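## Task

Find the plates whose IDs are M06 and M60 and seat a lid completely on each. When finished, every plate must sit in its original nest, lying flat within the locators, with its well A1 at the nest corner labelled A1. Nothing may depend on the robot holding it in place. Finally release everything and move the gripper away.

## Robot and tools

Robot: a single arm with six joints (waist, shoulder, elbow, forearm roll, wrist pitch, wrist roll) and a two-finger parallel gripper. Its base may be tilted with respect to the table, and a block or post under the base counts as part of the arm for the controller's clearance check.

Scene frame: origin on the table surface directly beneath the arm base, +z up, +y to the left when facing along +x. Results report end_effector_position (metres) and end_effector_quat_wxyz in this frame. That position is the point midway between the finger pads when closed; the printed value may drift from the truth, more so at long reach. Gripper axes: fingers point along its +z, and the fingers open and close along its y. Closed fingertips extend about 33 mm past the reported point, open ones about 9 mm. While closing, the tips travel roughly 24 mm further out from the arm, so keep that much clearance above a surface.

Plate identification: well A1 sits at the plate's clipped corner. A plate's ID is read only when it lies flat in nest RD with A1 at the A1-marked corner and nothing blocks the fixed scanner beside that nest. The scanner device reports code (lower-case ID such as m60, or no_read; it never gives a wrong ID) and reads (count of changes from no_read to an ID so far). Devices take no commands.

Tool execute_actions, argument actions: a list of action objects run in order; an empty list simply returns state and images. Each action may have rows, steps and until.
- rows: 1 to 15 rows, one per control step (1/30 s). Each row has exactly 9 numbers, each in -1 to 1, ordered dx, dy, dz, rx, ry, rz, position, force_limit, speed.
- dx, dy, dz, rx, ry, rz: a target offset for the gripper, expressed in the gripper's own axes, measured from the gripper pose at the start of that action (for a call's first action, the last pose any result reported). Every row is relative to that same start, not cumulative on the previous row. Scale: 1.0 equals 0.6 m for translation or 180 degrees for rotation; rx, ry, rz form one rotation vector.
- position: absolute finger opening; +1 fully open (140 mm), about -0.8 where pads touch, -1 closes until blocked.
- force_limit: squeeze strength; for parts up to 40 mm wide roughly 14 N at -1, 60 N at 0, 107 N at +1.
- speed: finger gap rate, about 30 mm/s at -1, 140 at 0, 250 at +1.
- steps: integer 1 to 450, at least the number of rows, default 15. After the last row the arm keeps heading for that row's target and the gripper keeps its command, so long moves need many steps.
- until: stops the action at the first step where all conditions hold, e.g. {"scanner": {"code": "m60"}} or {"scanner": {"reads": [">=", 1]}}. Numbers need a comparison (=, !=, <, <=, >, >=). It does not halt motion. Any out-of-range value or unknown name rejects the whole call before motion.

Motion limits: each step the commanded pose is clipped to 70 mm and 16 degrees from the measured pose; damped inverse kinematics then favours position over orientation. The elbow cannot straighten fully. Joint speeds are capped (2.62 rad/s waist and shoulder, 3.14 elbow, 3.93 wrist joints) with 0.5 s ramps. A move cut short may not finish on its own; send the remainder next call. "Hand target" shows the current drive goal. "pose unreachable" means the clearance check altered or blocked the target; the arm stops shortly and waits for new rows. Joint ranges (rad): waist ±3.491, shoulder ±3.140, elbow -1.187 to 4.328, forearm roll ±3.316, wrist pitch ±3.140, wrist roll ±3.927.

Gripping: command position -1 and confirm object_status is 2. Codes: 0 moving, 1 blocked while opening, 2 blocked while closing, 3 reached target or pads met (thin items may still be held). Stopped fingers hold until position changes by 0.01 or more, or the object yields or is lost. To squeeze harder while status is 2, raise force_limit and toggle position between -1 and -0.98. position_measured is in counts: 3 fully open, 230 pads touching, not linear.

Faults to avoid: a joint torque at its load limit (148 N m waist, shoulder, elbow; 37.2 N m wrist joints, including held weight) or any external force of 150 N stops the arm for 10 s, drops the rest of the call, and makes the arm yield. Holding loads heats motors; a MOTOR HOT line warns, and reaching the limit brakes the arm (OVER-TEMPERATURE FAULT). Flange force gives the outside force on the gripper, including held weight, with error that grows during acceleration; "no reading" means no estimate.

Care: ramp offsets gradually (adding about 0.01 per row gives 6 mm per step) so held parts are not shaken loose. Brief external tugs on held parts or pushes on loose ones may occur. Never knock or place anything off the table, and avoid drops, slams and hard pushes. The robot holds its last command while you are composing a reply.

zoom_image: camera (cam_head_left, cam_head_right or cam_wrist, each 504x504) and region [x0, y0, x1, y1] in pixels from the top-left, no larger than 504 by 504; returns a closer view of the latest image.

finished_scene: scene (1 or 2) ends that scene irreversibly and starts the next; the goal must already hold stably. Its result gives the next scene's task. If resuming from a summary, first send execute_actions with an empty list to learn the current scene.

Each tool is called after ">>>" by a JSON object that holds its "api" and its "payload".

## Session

>>> {"api": "execute_actions", "payload": {"actions": []}}

Scene clock: 0.00 s.
end_effector_position=(-0.0564, +0.4028, +0.2094) position_measured=3 object_status=3 end_effector_quat_wxyz=(+0.157, +0.446, +0.881, +0.004)
Joint positions: [ 2.349 -0.167 -0.722  0.485 -1.138  1.047]
Joint velocities: [-0.    -0.     0.     0.    -0.001  0.   ]
Flange force (N, the push that the arm receives, along the gripper's own x y z axes): no reading
Hand target: -0.056, +0.403, +0.209; +0.157, +0.446, +0.881, +0.004
scanner: code=no_read reads=0

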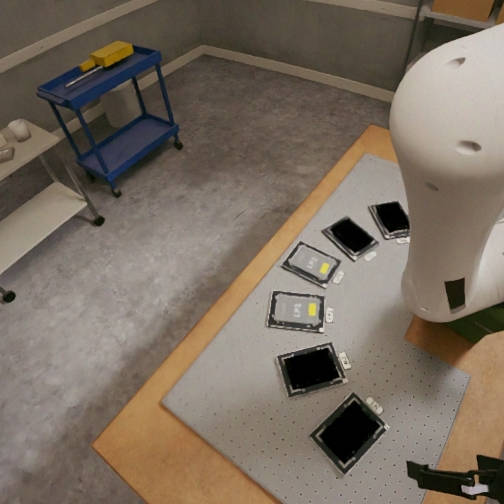

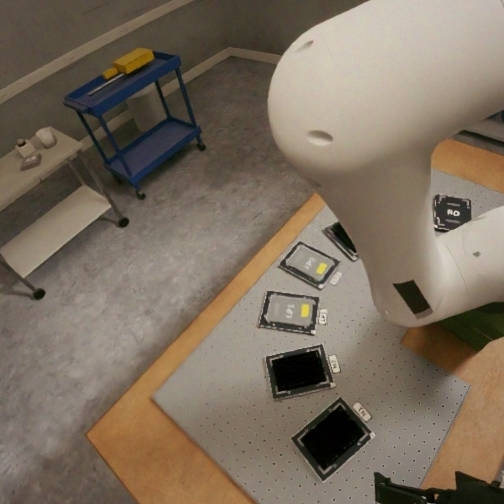

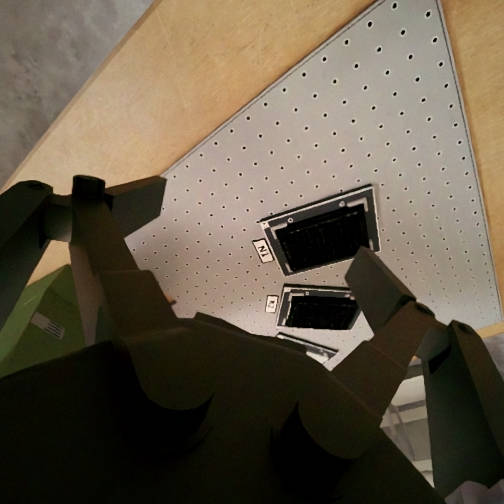

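>>> {"api": "execute_actions", "payload": {"actions": [{"rows":[[-0.385,0.356,0.183,0.0476,0.0884,0,0.45,0,0]],"steps":65},{"rows":[[0,0,0.17,0,0,0.42,0.45,0,0]],"steps":45}]}}

Scene clock: 8.90 s.
end_effector_position=(+0.2652, +0.3361, +0.0952) position_measured=72 object_status=3 end_effector_quat_wxyz=(-0.002, +0.905, +0.426, -0.005)
Joint positions: [ 1.025  0.026 -0.634 -0.315 -0.523  1.593]
Joint velocities: [ 0.003 -0.001 -0.002  0.004  0.001 -0.005]
Flange force (N, the push that the arm receives, along the gripper's own x y z axes): [-7.1 -2.9 -3.0]
Flange force at the end of the 1st action (N, along the gripper's axes at the end of the call): [-5.7 -1.4 -0.9]
Hand target: +0.265, +0.336, +0.095; -0.002, +0.905, +0.426, -0.005
Off the commanded pose: 0.001 m, 0 deg.
scanner: code=no_read reads=0

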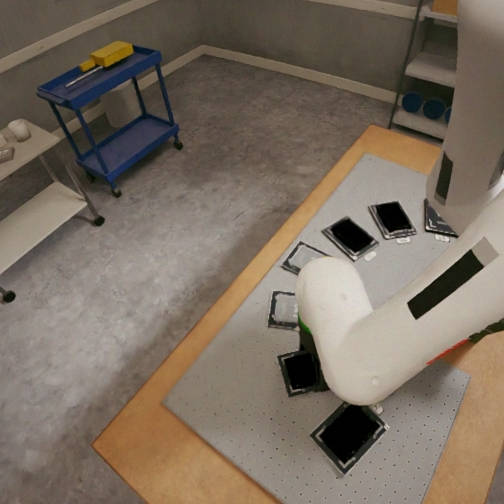

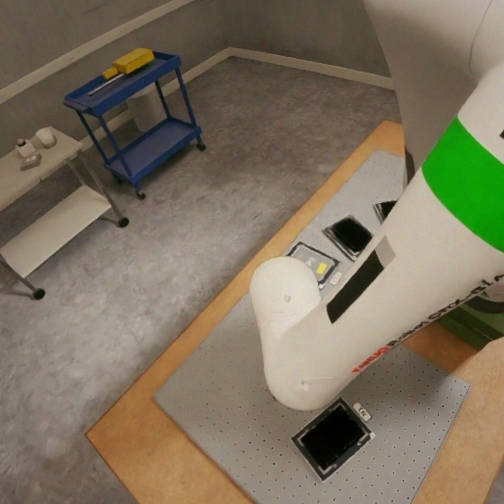

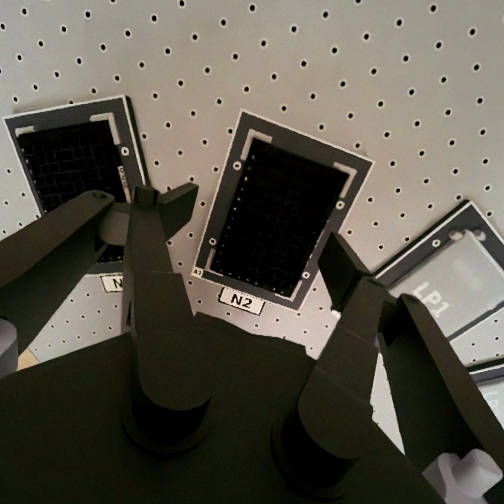

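>>> {"api": "execute_actions", "payload": {"actions": [{"rows":[[-0.017,0.02,0.025,-0.0025,0.0023,0.014,0.45,0,0]],"steps":18}]}}

>>> {"api": "zoom_image", "payload": {"camera": "cam_wrist", "region": [50,110,150,210]}}

Scene clock: 12.07 s.
end_effector_position=(+0.2679, +0.3207, +0.0802) position_measured=72 object_status=3 end_effector_quat_wxyz=(+0.000, +0.914, +0.406, +0.000)
Joint positions: [ 1.011  0.06  -0.656 -0.342 -0.466  1.595]
Joint velocities: [ 0.001 -0.002  0.     0.001 -0.     0.   ]
Flange force (N, the push that the arm receives, along the gripper's own x y z axes): [-6.3 -1.3 -3.1]
Hand target: +0.268, +0.321, +0.080; +0.000, +0.914, +0.406, +0.000
Off the commanded pose: 0.000 m, 0 deg.
scanner: code=no_read reads=0

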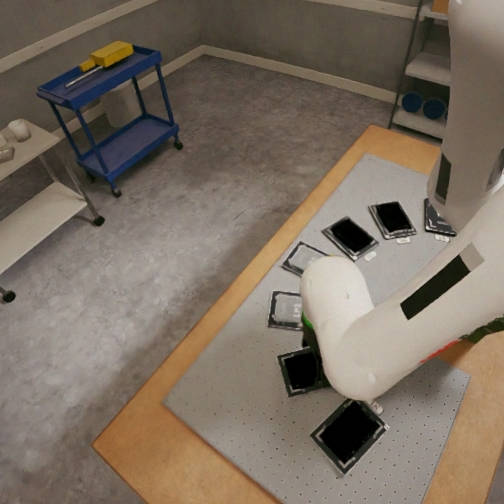

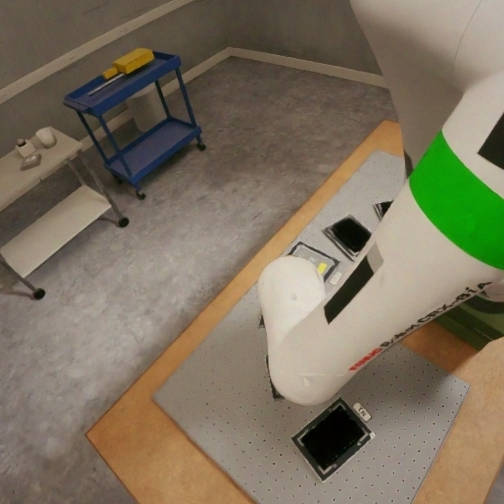

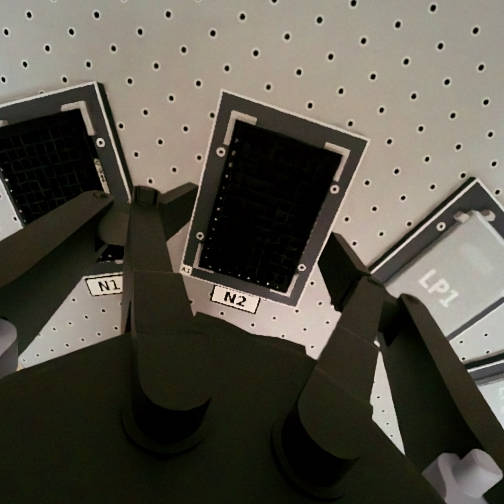

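Region (50, 110, 150, 210) of cam_wrist's 504x504 image, scaled by 5.040, with more detail than that image has.

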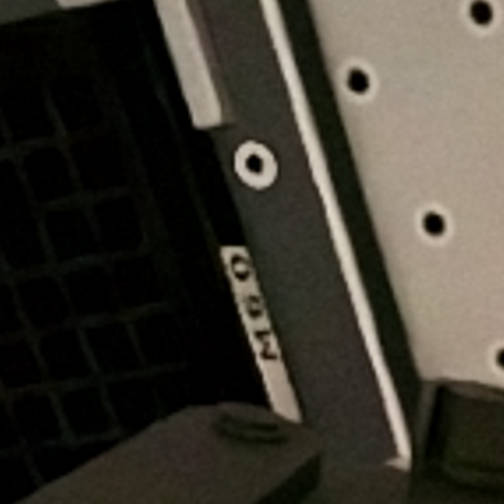

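>>> {"api": "zoom_image", "payload": {"camera": "cam_wrist", "region": [82,152,122,192]}}

>>> {"api": "execute_actions", "payload": {"actions": [{"rows":[[-0.03,0.295,-0.005,0,0,0.125,0.45,0,0]],"steps":36}]}}

>>> {"api": "zoom_image", "payload": {"camera": "cam_wrist", "region": [50,120,150,220]}}

Region (82, 152, 122, 192) of cam_wrist's 504x504 image, scaled by 12.600, with more detail than that image has.

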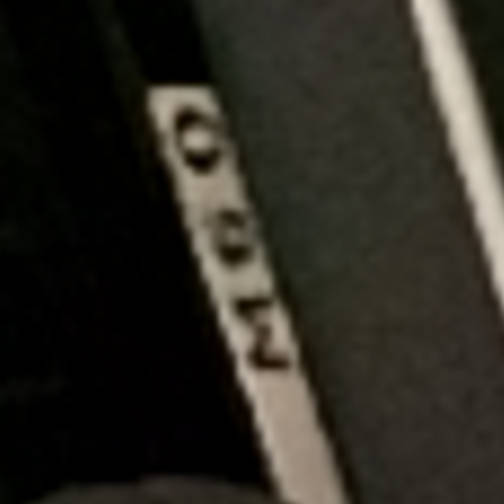

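Scene clock: 15.93 s.
end_effector_position=(+0.3870, +0.1914, +0.0830) position_measured=72 object_status=3 end_effector_quat_wxyz=(-0.002, +0.976, +0.220, -0.000)
Joint positions: [ 0.471  0.278 -0.469 -0.608 -0.632  1.928]
Joint velocities: [ 0.002  0.     0.    -0.    -0.     0.   ]
Flange force (N, the push that the arm receives, along the gripper's own x y z axes): [-8.9 -3.5 -5.6]
Hand target: +0.387, +0.191, +0.083; -0.002, +0.976, +0.220, -0.000
Off the commanded pose: 0.003 m, 0 deg.
scanner: code=no_read reads=0

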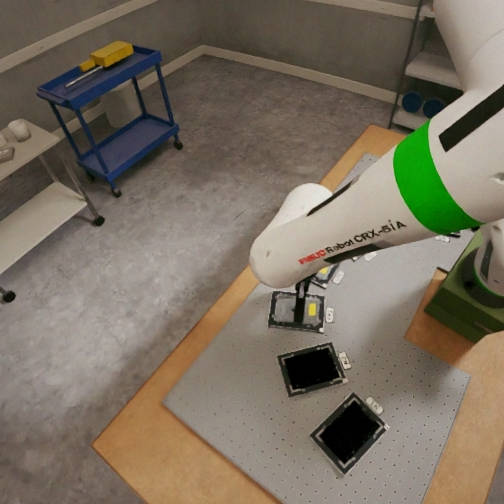

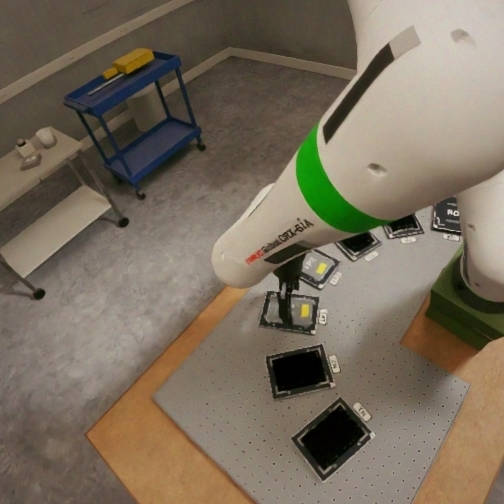

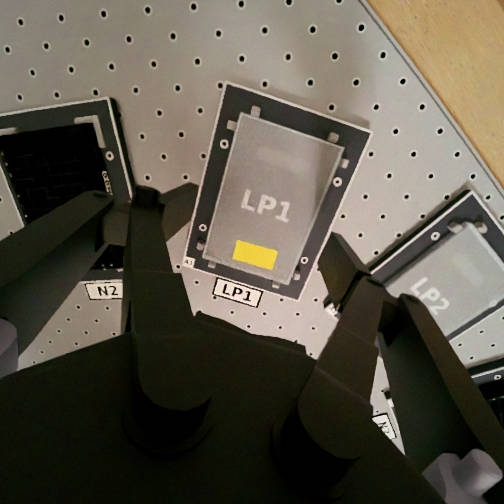

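Region (50, 120, 150, 220) of cam_wrist's 504x504 image, scaled by 5.040, with more detail than that image has.

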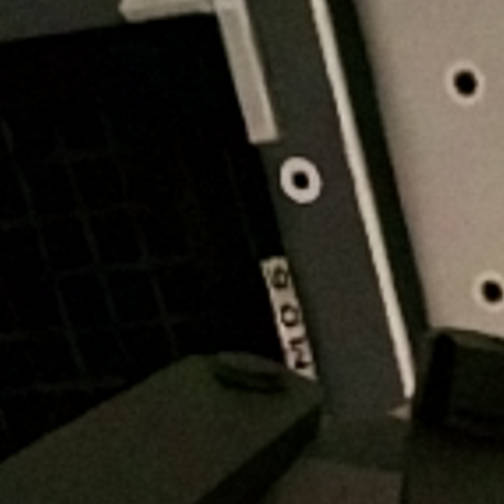

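>>> {"api": "execute_actions", "payload": {"actions": [{"rows":[[0.003,0.001,0.044,-0.001,0,0,0.42,-0.4,0]],"steps":20}]}}

>>> {"api": "zoom_image", "payload": {"camera": "cam_wrist", "region": [55,150,125,220]}}

>>> {"api": "zoom_image", "payload": {"camera": "cam_wrist", "region": [140,50,420,330]}}

Scene clock: 19.33 s.
end_effector_position=(+0.3889, +0.1918, +0.0566) position_measured=76 object_status=3 end_effector_quat_wxyz=(-0.001, +0.976, +0.220, +0.000)
Joint positions: [ 0.488  0.346 -0.449 -0.64  -0.585  1.955]
Joint velocities: [-0.001  0.001 -0.001  0.     0.002  0.   ]
Flange force (N, the push that the arm receives, along the gripper's own x y z axes): [-8.4 -6.4 -6.0]
Hand target: +0.389, +0.192, +0.057; -0.001, +0.976, +0.220, +0.000
Off the commanded pose: 0.000 m, 0 deg.
scanner: code=no_read reads=0

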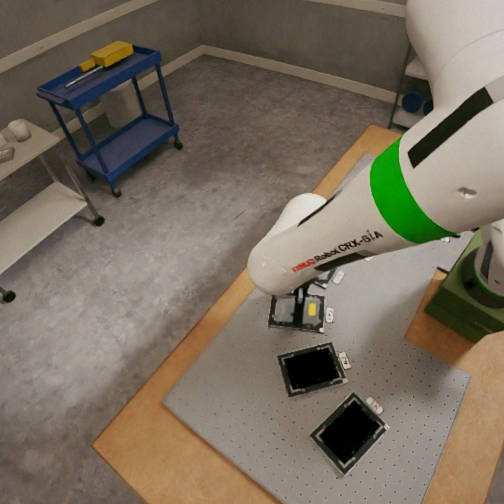

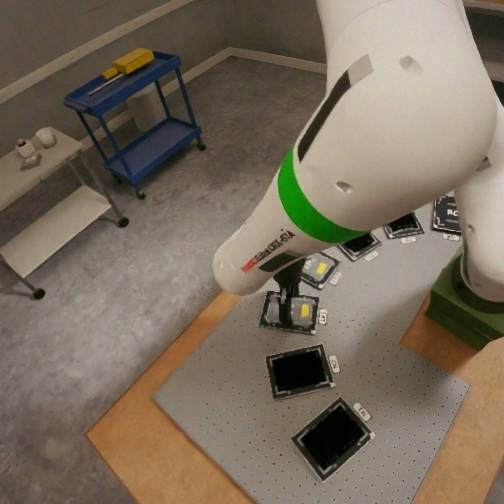

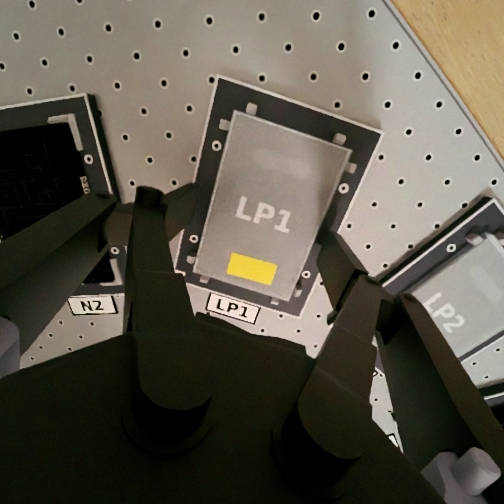

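Region (55, 150, 125, 220) of cam_wrist's 504x504 image, scaled by 7.200, with more detail than that image has.

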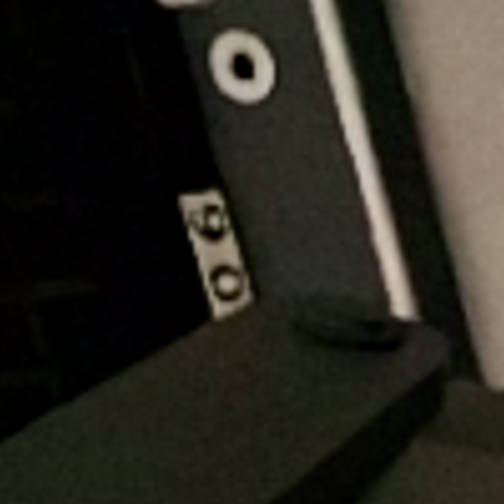

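Region (140, 50, 420, 330) of cam_wrist's 504x504 image, scaled by 1.800, with more detail than that image has.

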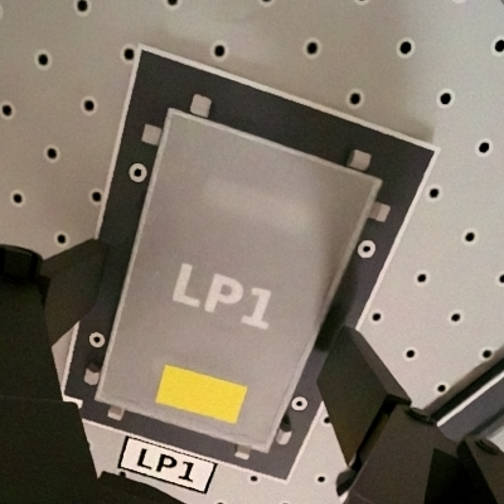

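>>> {"api": "execute_actions", "payload": {"actions": [{"rows":[[0.003,0,0.007,0,0,0,0.42,-0.4,0]],"steps":10},{"rows":[[0,0,0,0,0,0,-1,-0.4,-0.7]],"steps":18},{"rows":[[0,0,-0.001,0,0,0,-0.98,0.1,-0.7]],"steps":8},{"rows":[[0,0,-0.008,0,0,0,-0.98,0.1,-0.7],[0,0,-0.035,0,0,0,-0.98,0.1,-0.7]],"steps":16}]}}

>>> {"api": "zoom_image", "payload": {"camera": "cam_wrist", "region": [140,50,420,330]}}

Scene clock: 27.90 s.
end_effector_position=(+0.3905, +0.1926, +0.0739) position_measured=106 object_status=2 end_effector_quat_wxyz=(-0.001, +0.975, +0.220, +0.000)
Joint positions: [ 0.478  0.305 -0.457 -0.613 -0.616  1.93 ]
Joint velocities: [-0.002 -0.001  0.    -0.    -0.001 -0.   ]
Flange force (N, the push that the arm receives, along the gripper's own x y z axes): [-6.0 -4.3 -4.6]
Flange force at the end of the 1st action (N, along the gripper's axes at the end of the call): [-6.7 -1.5 -4.2]
Flange force at the end of the 2nd action (N, along the gripper's axes at the end of the call): [-13.9 -3.7 -44.6]
Flange force at the end of the 3rd action (N, along the gripper's axes at the end of the call): [-7.1 0.2 -13.9]
Hand target: +0.391, +0.193, +0.074; -0.001, +0.975, +0.220, +0.000
Off the commanded pose: 0.000 m, 0 deg.
scanner: code=no_read reads=0

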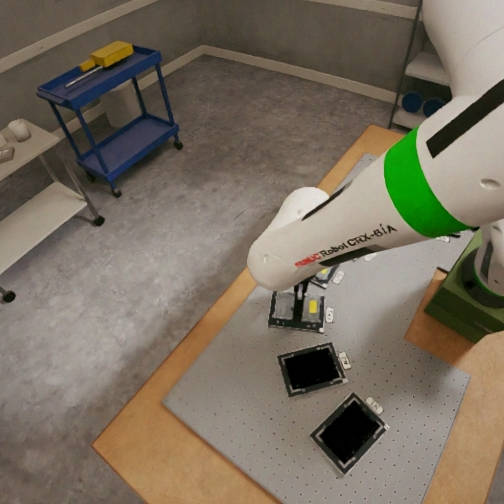

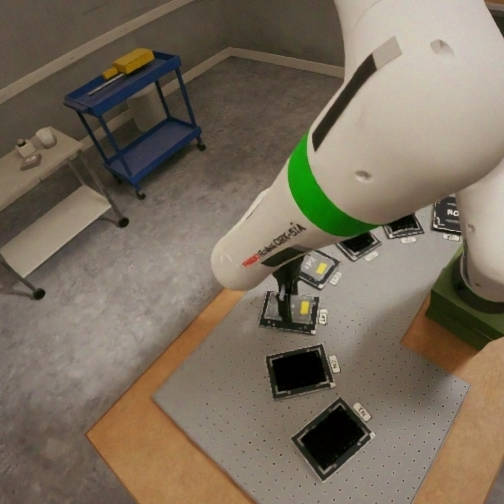

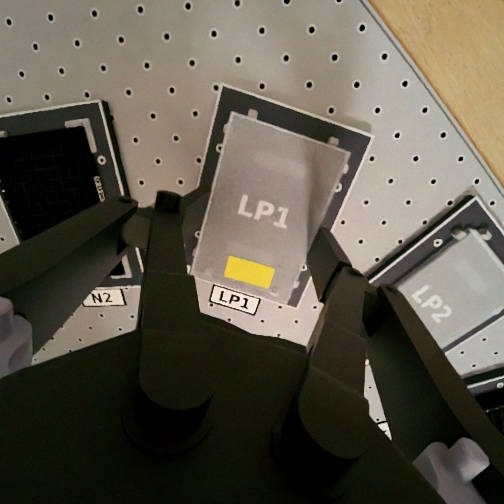

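Region (140, 50, 420, 330) of cam_wrist's 504x504 image, scaled by 1.800, with more detail than that image has.

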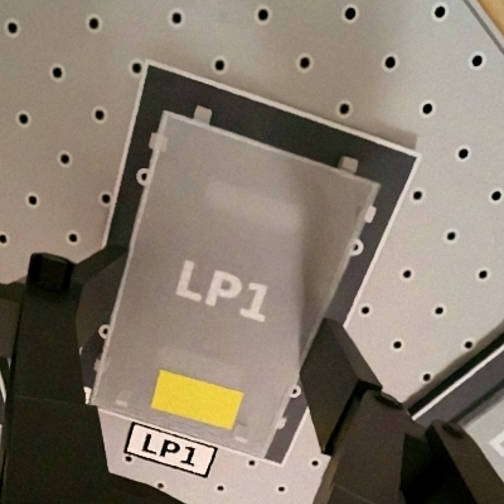

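>>> {"api": "execute_actions", "payload": {"actions": [{"rows":[[0,0,-0.02,0,0,0,-0.98,0.1,-0.7],[0,-0.01,-0.03,0,0,0,-0.98,0.1,-0.7],[0,-0.02,-0.03,0,0,0,-0.98,0.1,-0.7],[-0.01,-0.04,-0.03,0,0,-0.01,-0.98,0.1,-0.7],[-0.0955,-0.2813,-0.03,0,0,-0.125,-0.98,0.1,-0.7]],"steps":40},{"rows":[[0,0,0.029,0,0,0,-0.98,0.1,-0.7]],"steps":15}]}}

>>> {"api": "zoom_image", "payload": {"camera": "cam_wrist", "region": [140,50,420,330]}}

>>> {"api": "zoom_image", "payload": {"camera": "cam_wrist", "region": [65,140,125,200]}}

Scene clock: 36.17 s.
end_effector_position=(+0.2665, +0.3176, +0.0742) position_measured=106 object_status=2 end_effector_quat_wxyz=(+0.002, +0.914, +0.406, +0.000)
Joint positions: [ 1.016  0.074 -0.662 -0.345 -0.448  1.596]
Joint velocities: [ 0.    -0.001  0.    -0.     0.001  0.   ]
Flange force (N, the push that the arm receives, along the gripper's own x y z axes): [-7.5 -1.1 -2.8]
Flange force at the end of the 1st action (N, along the gripper's axes at the end of the call): [-5.1 -0.4 -1.8]
Hand target: +0.267, +0.318, +0.074; +0.002, +0.914, +0.406, +0.000
Off the commanded pose: 0.000 m, 0 deg.
scanner: code=no_read reads=0

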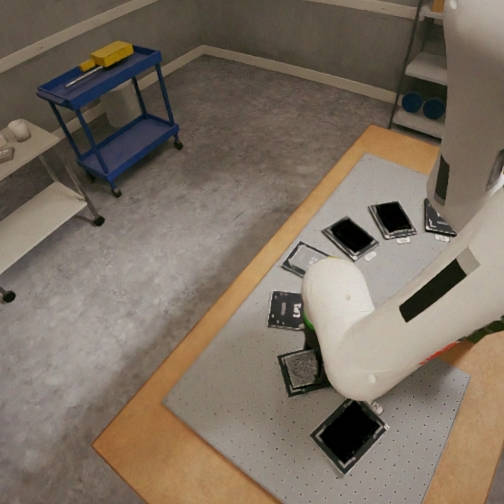

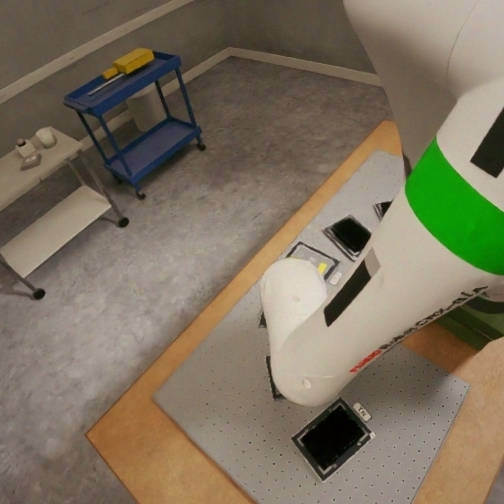

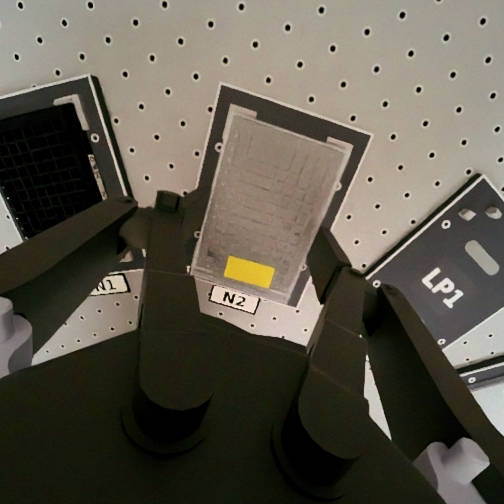

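Region (140, 50, 420, 330) of cam_wrist's 504x504 image, scaled by 1.800, with more detail than that image has.

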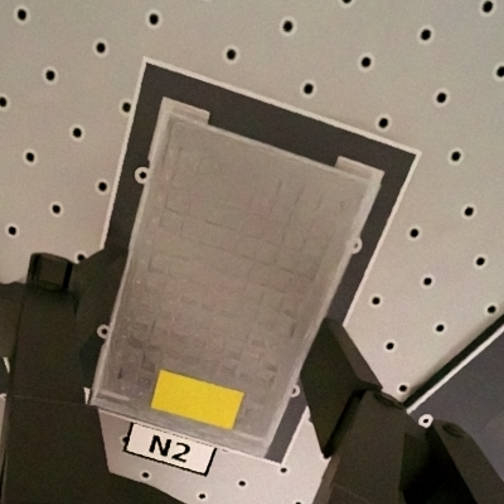

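Region (65, 140, 125, 200) of cam_wrist's 504x504 image, scaled by 8.400, with more detail than that image has.

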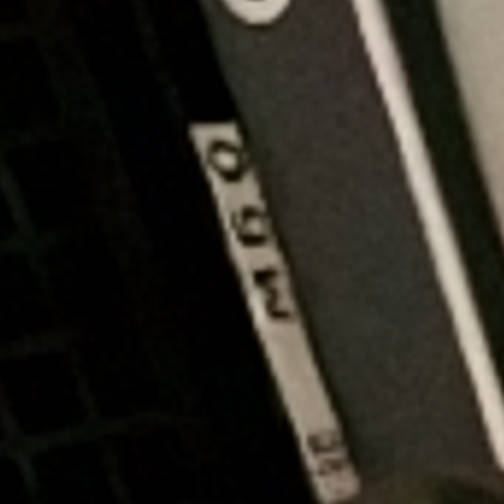

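>>> {"api": "execute_actions", "payload": {"actions": [{"rows":[[0.001,-0.001,0.004,0.001,0,0,-0.98,0.1,-0.7],[0.001,-0.001,0.008,0.001,0,0,-0.98,0.1,-0.7],[0.001,-0.001,0.013,0.001,0,0,-0.98,0.1,-0.7]],"steps":13},{"rows":[[0,0,0.005,0,0,0,-0.98,0.1,-0.7]],"steps":9}]}}

Scene clock: 40.97 s.
end_effector_position=(+0.2665, +0.3185, +0.0635) position_measured=106 object_status=2 end_effector_quat_wxyz=(+0.000, +0.914, +0.406, -0.000)
Joint positions: [ 1.015  0.108 -0.65  -0.369 -0.428  1.622]
Joint velocities: [ 0.002  0.001  0.    -0.001  0.003  0.001]
Flange force (N, the push that the arm receives, along the gripper's own x y z axes): [-15.0 -3.2 -43.3]
Flange force at the end of the 1st action (N, along the gripper's axes at the end of the call): [-3.9 -1.5 -3.6]
Hand target: +0.266, +0.319, +0.063; +0.000, +0.914, +0.407, -0.000
Off the commanded pose: 0.000 m, 0 deg.
scanner: code=no_read reads=0

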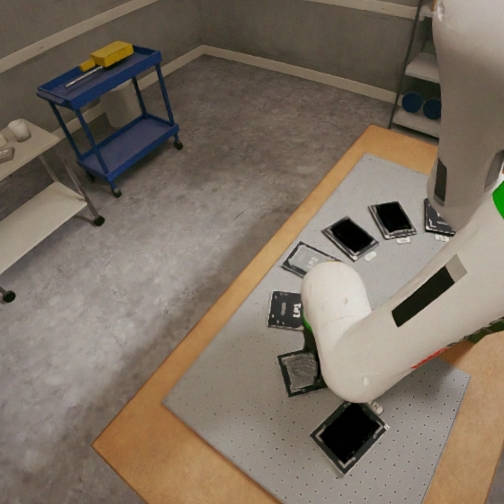

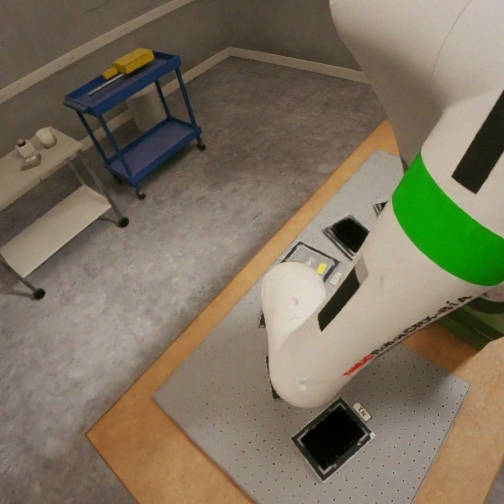

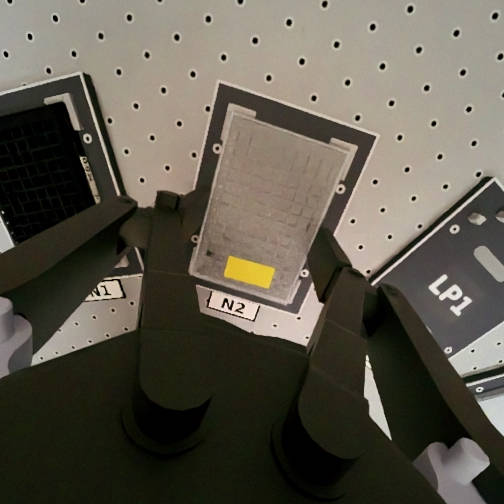

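>>> {"api": "execute_actions", "payload": {"actions": [{"rows":[[0,0,-0.0005,0,0,0,0.45,0.1,-0.5]],"steps":12},{"rows":[[0,0,-0.045,0,0,0,0.45,0,0]],"steps":15},{"rows":[[-0.174,0.548,0,0,0,0.26,0.45,0,0]],"steps":50},{"rows":[[0,0,0.025,-0.002,0.001,0,0.45,0,0]],"steps":14}]}}

>>> {"api": "zoom_image", "payload": {"camera": "cam_wrist", "region": [140,50,420,330]}}

Scene clock: 47.40 s.
end_effector_position=(+0.4415, +0.0255, +0.0747) position_measured=72 object_status=3 end_effector_quat_wxyz=(-0.000, +1.000, +0.010, +0.001)
Joint positions: [ 0.063  0.529 -0.336 -0.683 -0.707  1.977]
Joint velocities: [ 0.001  0.    -0.    -0.001 -0.001  0.   ]
Flange force (N, the push that the arm receives, along the gripper's own x y z axes): [-5.4 -2.2 -1.9]
Flange force at the end of the 1st action (N, along the gripper's axes at the end of the call): [-3.9 2.9 -5.3]
Flange force at the end of the 2nd action (N, along the gripper's axes at the end of the call): [-7.2 2.7 -4.9]
Flange force at the end of the 3rd action (N, along the gripper's axes at the end of the call): [-9.4 -4.1 -3.3]
Hand target: +0.441, +0.026, +0.075; -0.000, +1.000, +0.010, +0.001
Off the commanded pose: 0.000 m, 0 deg.
scanner: code=no_read reads=0

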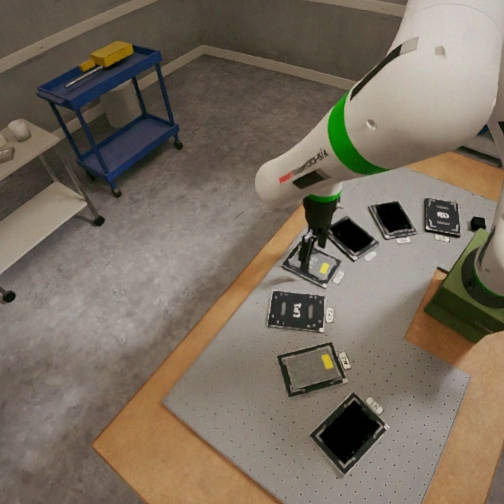

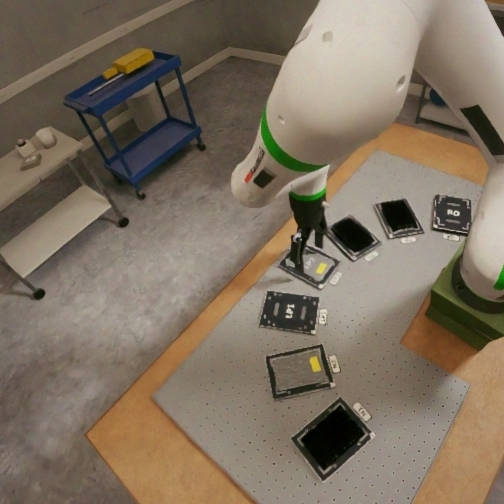

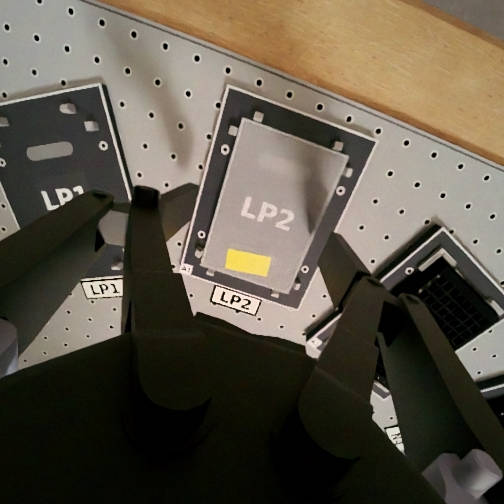

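Region (140, 50, 420, 330) of cam_wrist's 504x504 image, scaled by 1.800, with more detail than that image has.

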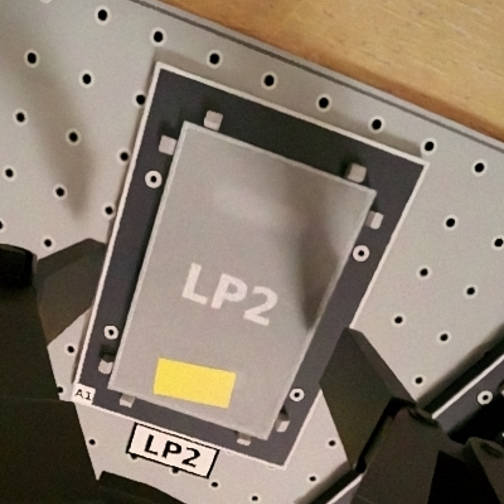

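>>> {"api": "execute_actions", "payload": {"actions": [{"rows":[[-0.0015,0.005,0.037,0,0,0.006,0.42,-0.4,0]],"steps":18},{"rows":[[0,0,0,0,0,0,-1,-0.4,-0.7]],"steps":18},{"rows":[[0,0,-0.001,0,0,0,-0.98,0.1,-0.7]],"steps":8},{"rows":[[0,0,-0.008,0,0,0,-0.98,0.1,-0.7],[0,0,-0.035,0,0,0,-0.98,0.1,-0.7]],"steps":16}]}}

>>> {"api": "zoom_image", "payload": {"camera": "cam_wrist", "region": [140,50,420,330]}}

Scene clock: 53.47 s.
end_effector_position=(+0.4406, +0.0225, +0.0741) position_measured=106 object_status=2 end_effector_quat_wxyz=(-0.000, +1.000, +0.001, +0.001)
Joint positions: [ 0.057  0.533 -0.337 -0.685 -0.706  1.967]
Joint velocities: [-0.    -0.    -0.    -0.001  0.001 -0.   ]
Flange force (N, the push that the arm receives, along the gripper's own x y z axes): [-3.3 -4.3 -1.4]
Flange force at the end of the 1st action (N, along the gripper's axes at the end of the call): [-6.4 -4.4 -4.9]
Flange force at the end of the 2nd action (N, along the gripper's axes at the end of the call): [-11.6 3.0 -40.6]
Flange force at the end of the 3rd action (N, along the gripper's axes at the end of the call): [-9.5 2.8 -15.8]
Hand target: +0.441, +0.023, +0.074; -0.000, +1.000, +0.001, +0.001
Off the commanded pose: 0.000 m, 0 deg.
scanner: code=no_read reads=0

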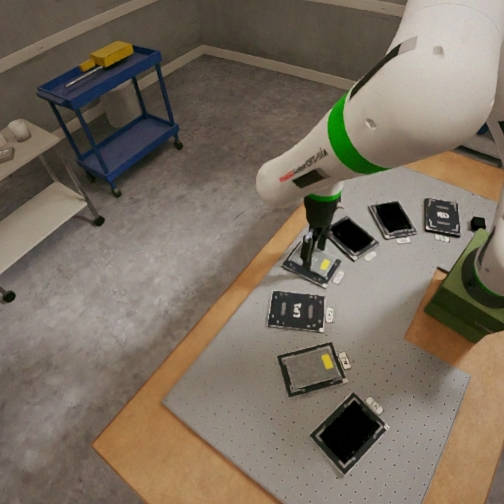

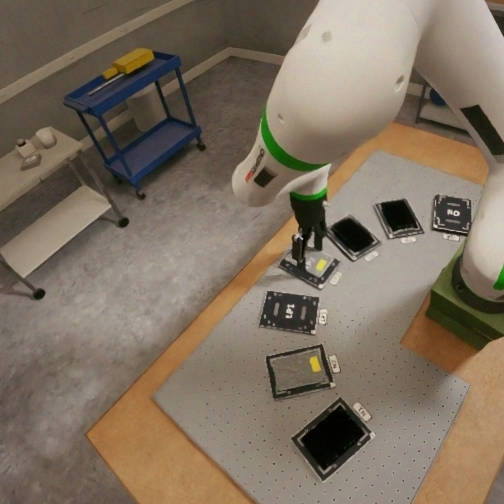

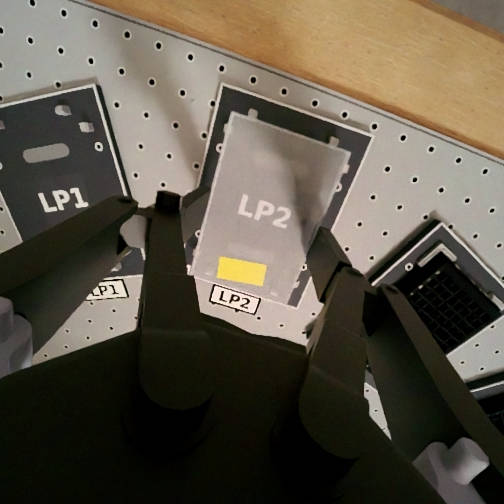

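Region (140, 50, 420, 330) of cam_wrist's 504x504 image, scaled by 1.800, with more detail than that image has.

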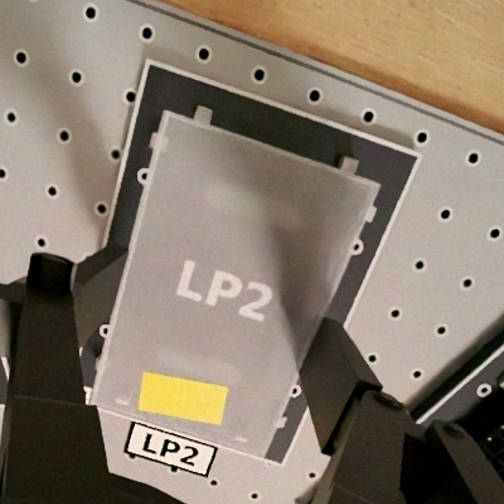

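>>> {"api": "execute_actions", "payload": {"actions": [{"rows":[[0,0,-0.07,0,0,0,-0.98,0.1,-0.7]],"steps":14},{"rows":[[-0.234,-0.52,0,0,0,-0.267,-0.98,0.1,-0.7]],"steps":48},{"rows":[[-0.105,-0.32,0.01,0,0,-0.145,-0.98,0.1,-0.7]],"steps":45}]}}

Scene clock: 60.27 s.
end_effector_position=(+0.1152, +0.4089, +0.1072) position_measured=106 object_status=2 end_effector_quat_wxyz=(+0.006, +0.797, +0.604, +0.000)
Joint positions: [ 1.585 -0.137 -0.84   0.215 -0.458  1.03 ]
Joint velocities: [ 0.    -0.001  0.    -0.     0.001 -0.001]
Flange force (N, the push that the arm receives, along the gripper's own x y z axes): [-9.4 -2.7 -5.5]
Flange force at the end of the 1st action (N, along the gripper's axes at the end of the call): [0.7 -7.0 -0.9]
Flange force at the end of the 2nd action (N, along the gripper's axes at the end of the call): [-5.4 -12.1 -4.9]
Hand target: +0.115, +0.409, +0.107; +0.006, +0.797, +0.604, +0.000
Off the commanded pose: 0.003 m, 0 deg.
scanner: code=no_read reads=0

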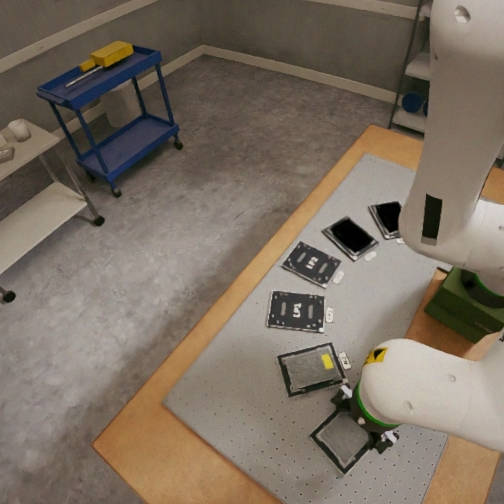

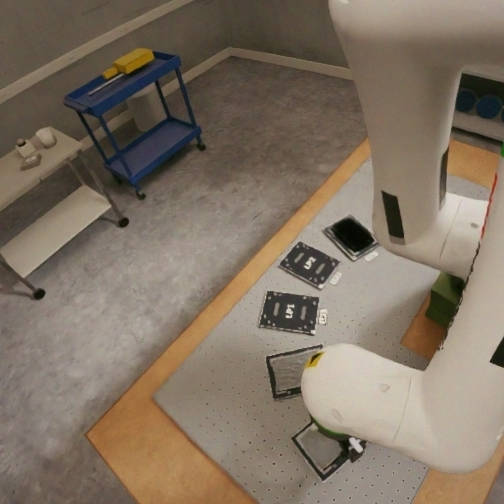

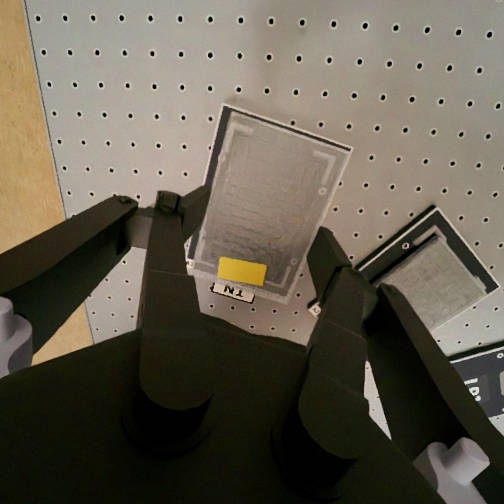

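>>> {"api": "execute_actions", "payload": {"actions": [{"rows":[[-0.017,-0.004,0.054,0.003,0.0023,0,-0.98,0.1,-0.7]],"steps":28}]}}

>>> {"api": "zoom_image", "payload": {"camera": "cam_wrist", "region": [140,50,420,330]}}

Scene clock: 65.90 s.
end_effector_position=(+0.1107, +0.3995, +0.0749) position_measured=106 object_status=2 end_effector_quat_wxyz=(+0.000, +0.797, +0.604, +0.000)
Joint positions: [ 1.579 -0.055 -0.889  0.278 -0.318  0.965]
Joint velocities: [-0.002 -0.     0.     0.    -0.001  0.   ]
Flange force (N, the push that the arm receives, along the gripper's own x y z axes): no reading
Hand target: +0.111, +0.400, +0.075; +0.000, +0.797, +0.604, +0.000
Off the commanded pose: 0.000 m, 0 deg.
scanner: code=no_read reads=0

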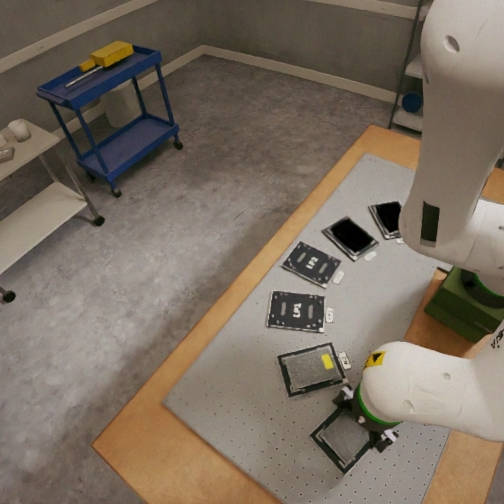

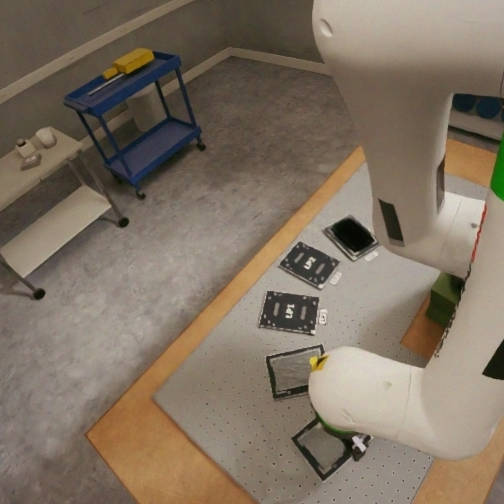

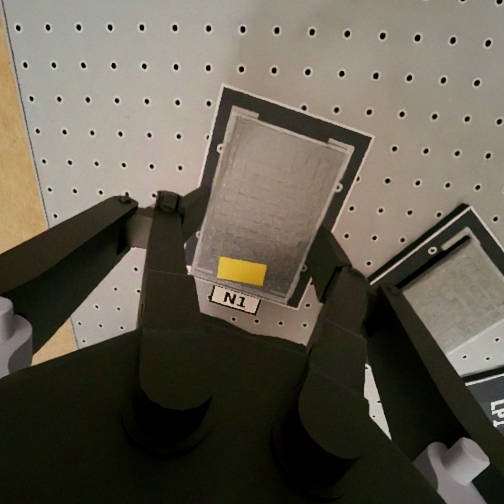

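Region (140, 50, 420, 330) of cam_wrist's 504x504 image, scaled by 1.800, with more detail than that image has.

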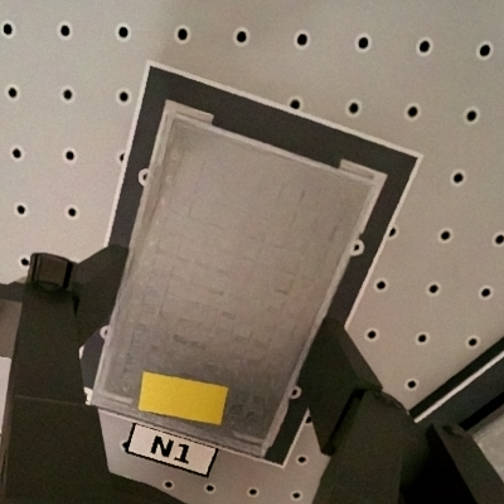

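>>> {"api": "execute_actions", "payload": {"actions": [{"rows":[[0,0.0005,0.004,0,0,0.001,-0.98,0.1,-0.7],[0,0.0005,0.008,0,0,0.001,-0.98,0.1,-0.7],[0,0.0005,0.013,0,0,0.001,-0.98,0.1,-0.7],[0,0.0005,0.0185,0,0,0.001,-0.98,0.1,-0.7]],"steps":20},{"rows":[[0,0,0,0,0,0,0.45,0.1,-0.5]],"steps":12},{"rows":[[0,0,-0.1,0,0,0,0.45,0,0]],"steps":20},{"rows":[[0.05,0.3,-0.1,0,0,0.13,0.45,0,0]],"steps":40}]}}

>>> {"api": "zoom_image", "payload": {"camera": "cam_wrist", "region": [40,60,380,300]}}

>>> {"api": "zoom_image", "payload": {"camera": "cam_head_right", "region": [250,335,400,490]}}

Scene clock: 75.03 s.
end_effector_position=(+0.2900, +0.3807, +0.1829) position_measured=72 object_status=3 end_effector_quat_wxyz=(-0.002, +0.904, +0.428, -0.002)
Joint positions: [ 0.988 -0.108 -0.504 -0.238 -0.78   1.527]
Joint velocities: [ 0.001 -0.001  0.     0.    -0.     0.   ]
Flange force (N, the push that the arm receives, along the gripper's own x y z axes): [-6.9 -0.8 -2.2]
Flange force at the end of the 1st action (N, along the gripper's axes at the end of the call): no reading
Flange force at the end of the 2nd action (N, along the gripper's axes at the end of the call): no reading
Flange force at the end of the 3rd action (N, along the gripper's axes at the end of the call): [-9.4 2.7 -1.7]
Hand target: +0.290, +0.381, +0.183; -0.002, +0.904, +0.428, -0.002
Off the commanded pose: 0.003 m, 0 deg.
scanner: code=no_read reads=0

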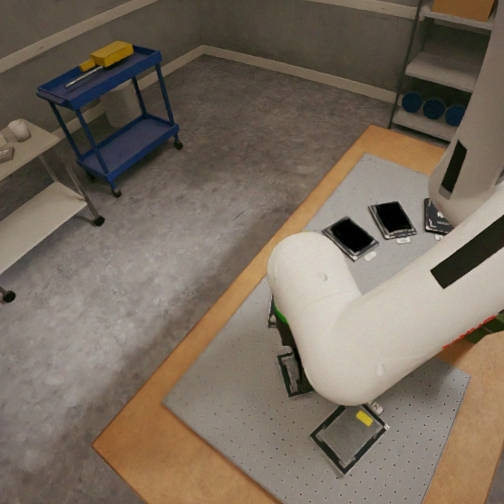

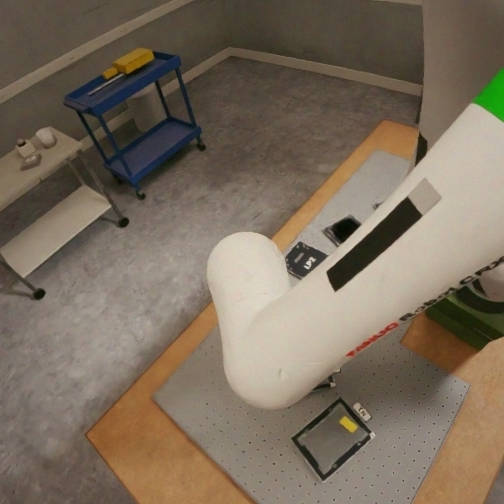

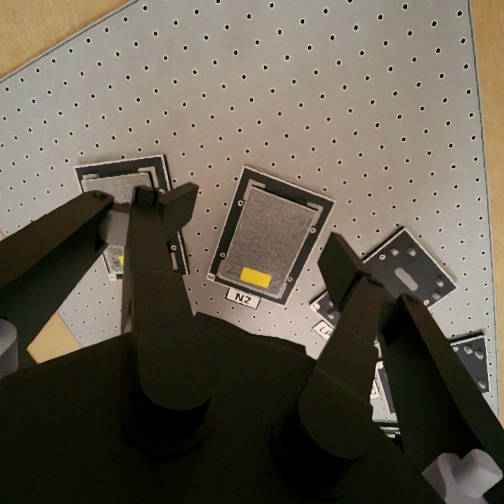

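Region (40, 60, 380, 300) of cam_wrist's 504x504 image, scaled by 1.482, with more detail than that image has; it fills the top 356 rows of this view, and the rest is white.

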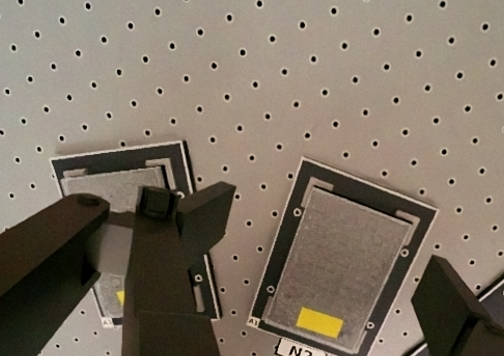

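Region (250, 335, 400, 490) of cam_head_right's 504x504 image, scaled by 3.252, with more detail than that image has; it fills the left 488 columns of this view, and the rest is white.

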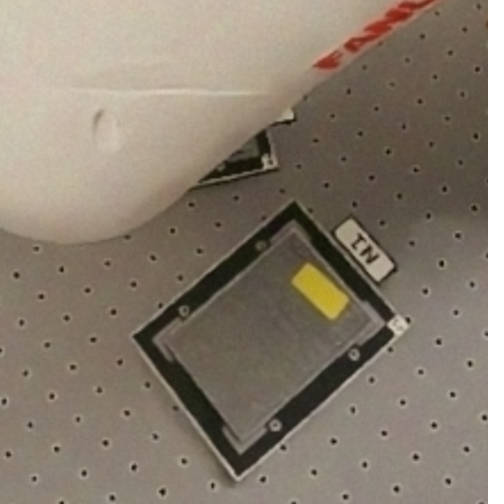

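>>> {"api": "finished_scene", "payload": {"scene": 2}}

The scene is finished: the task was done.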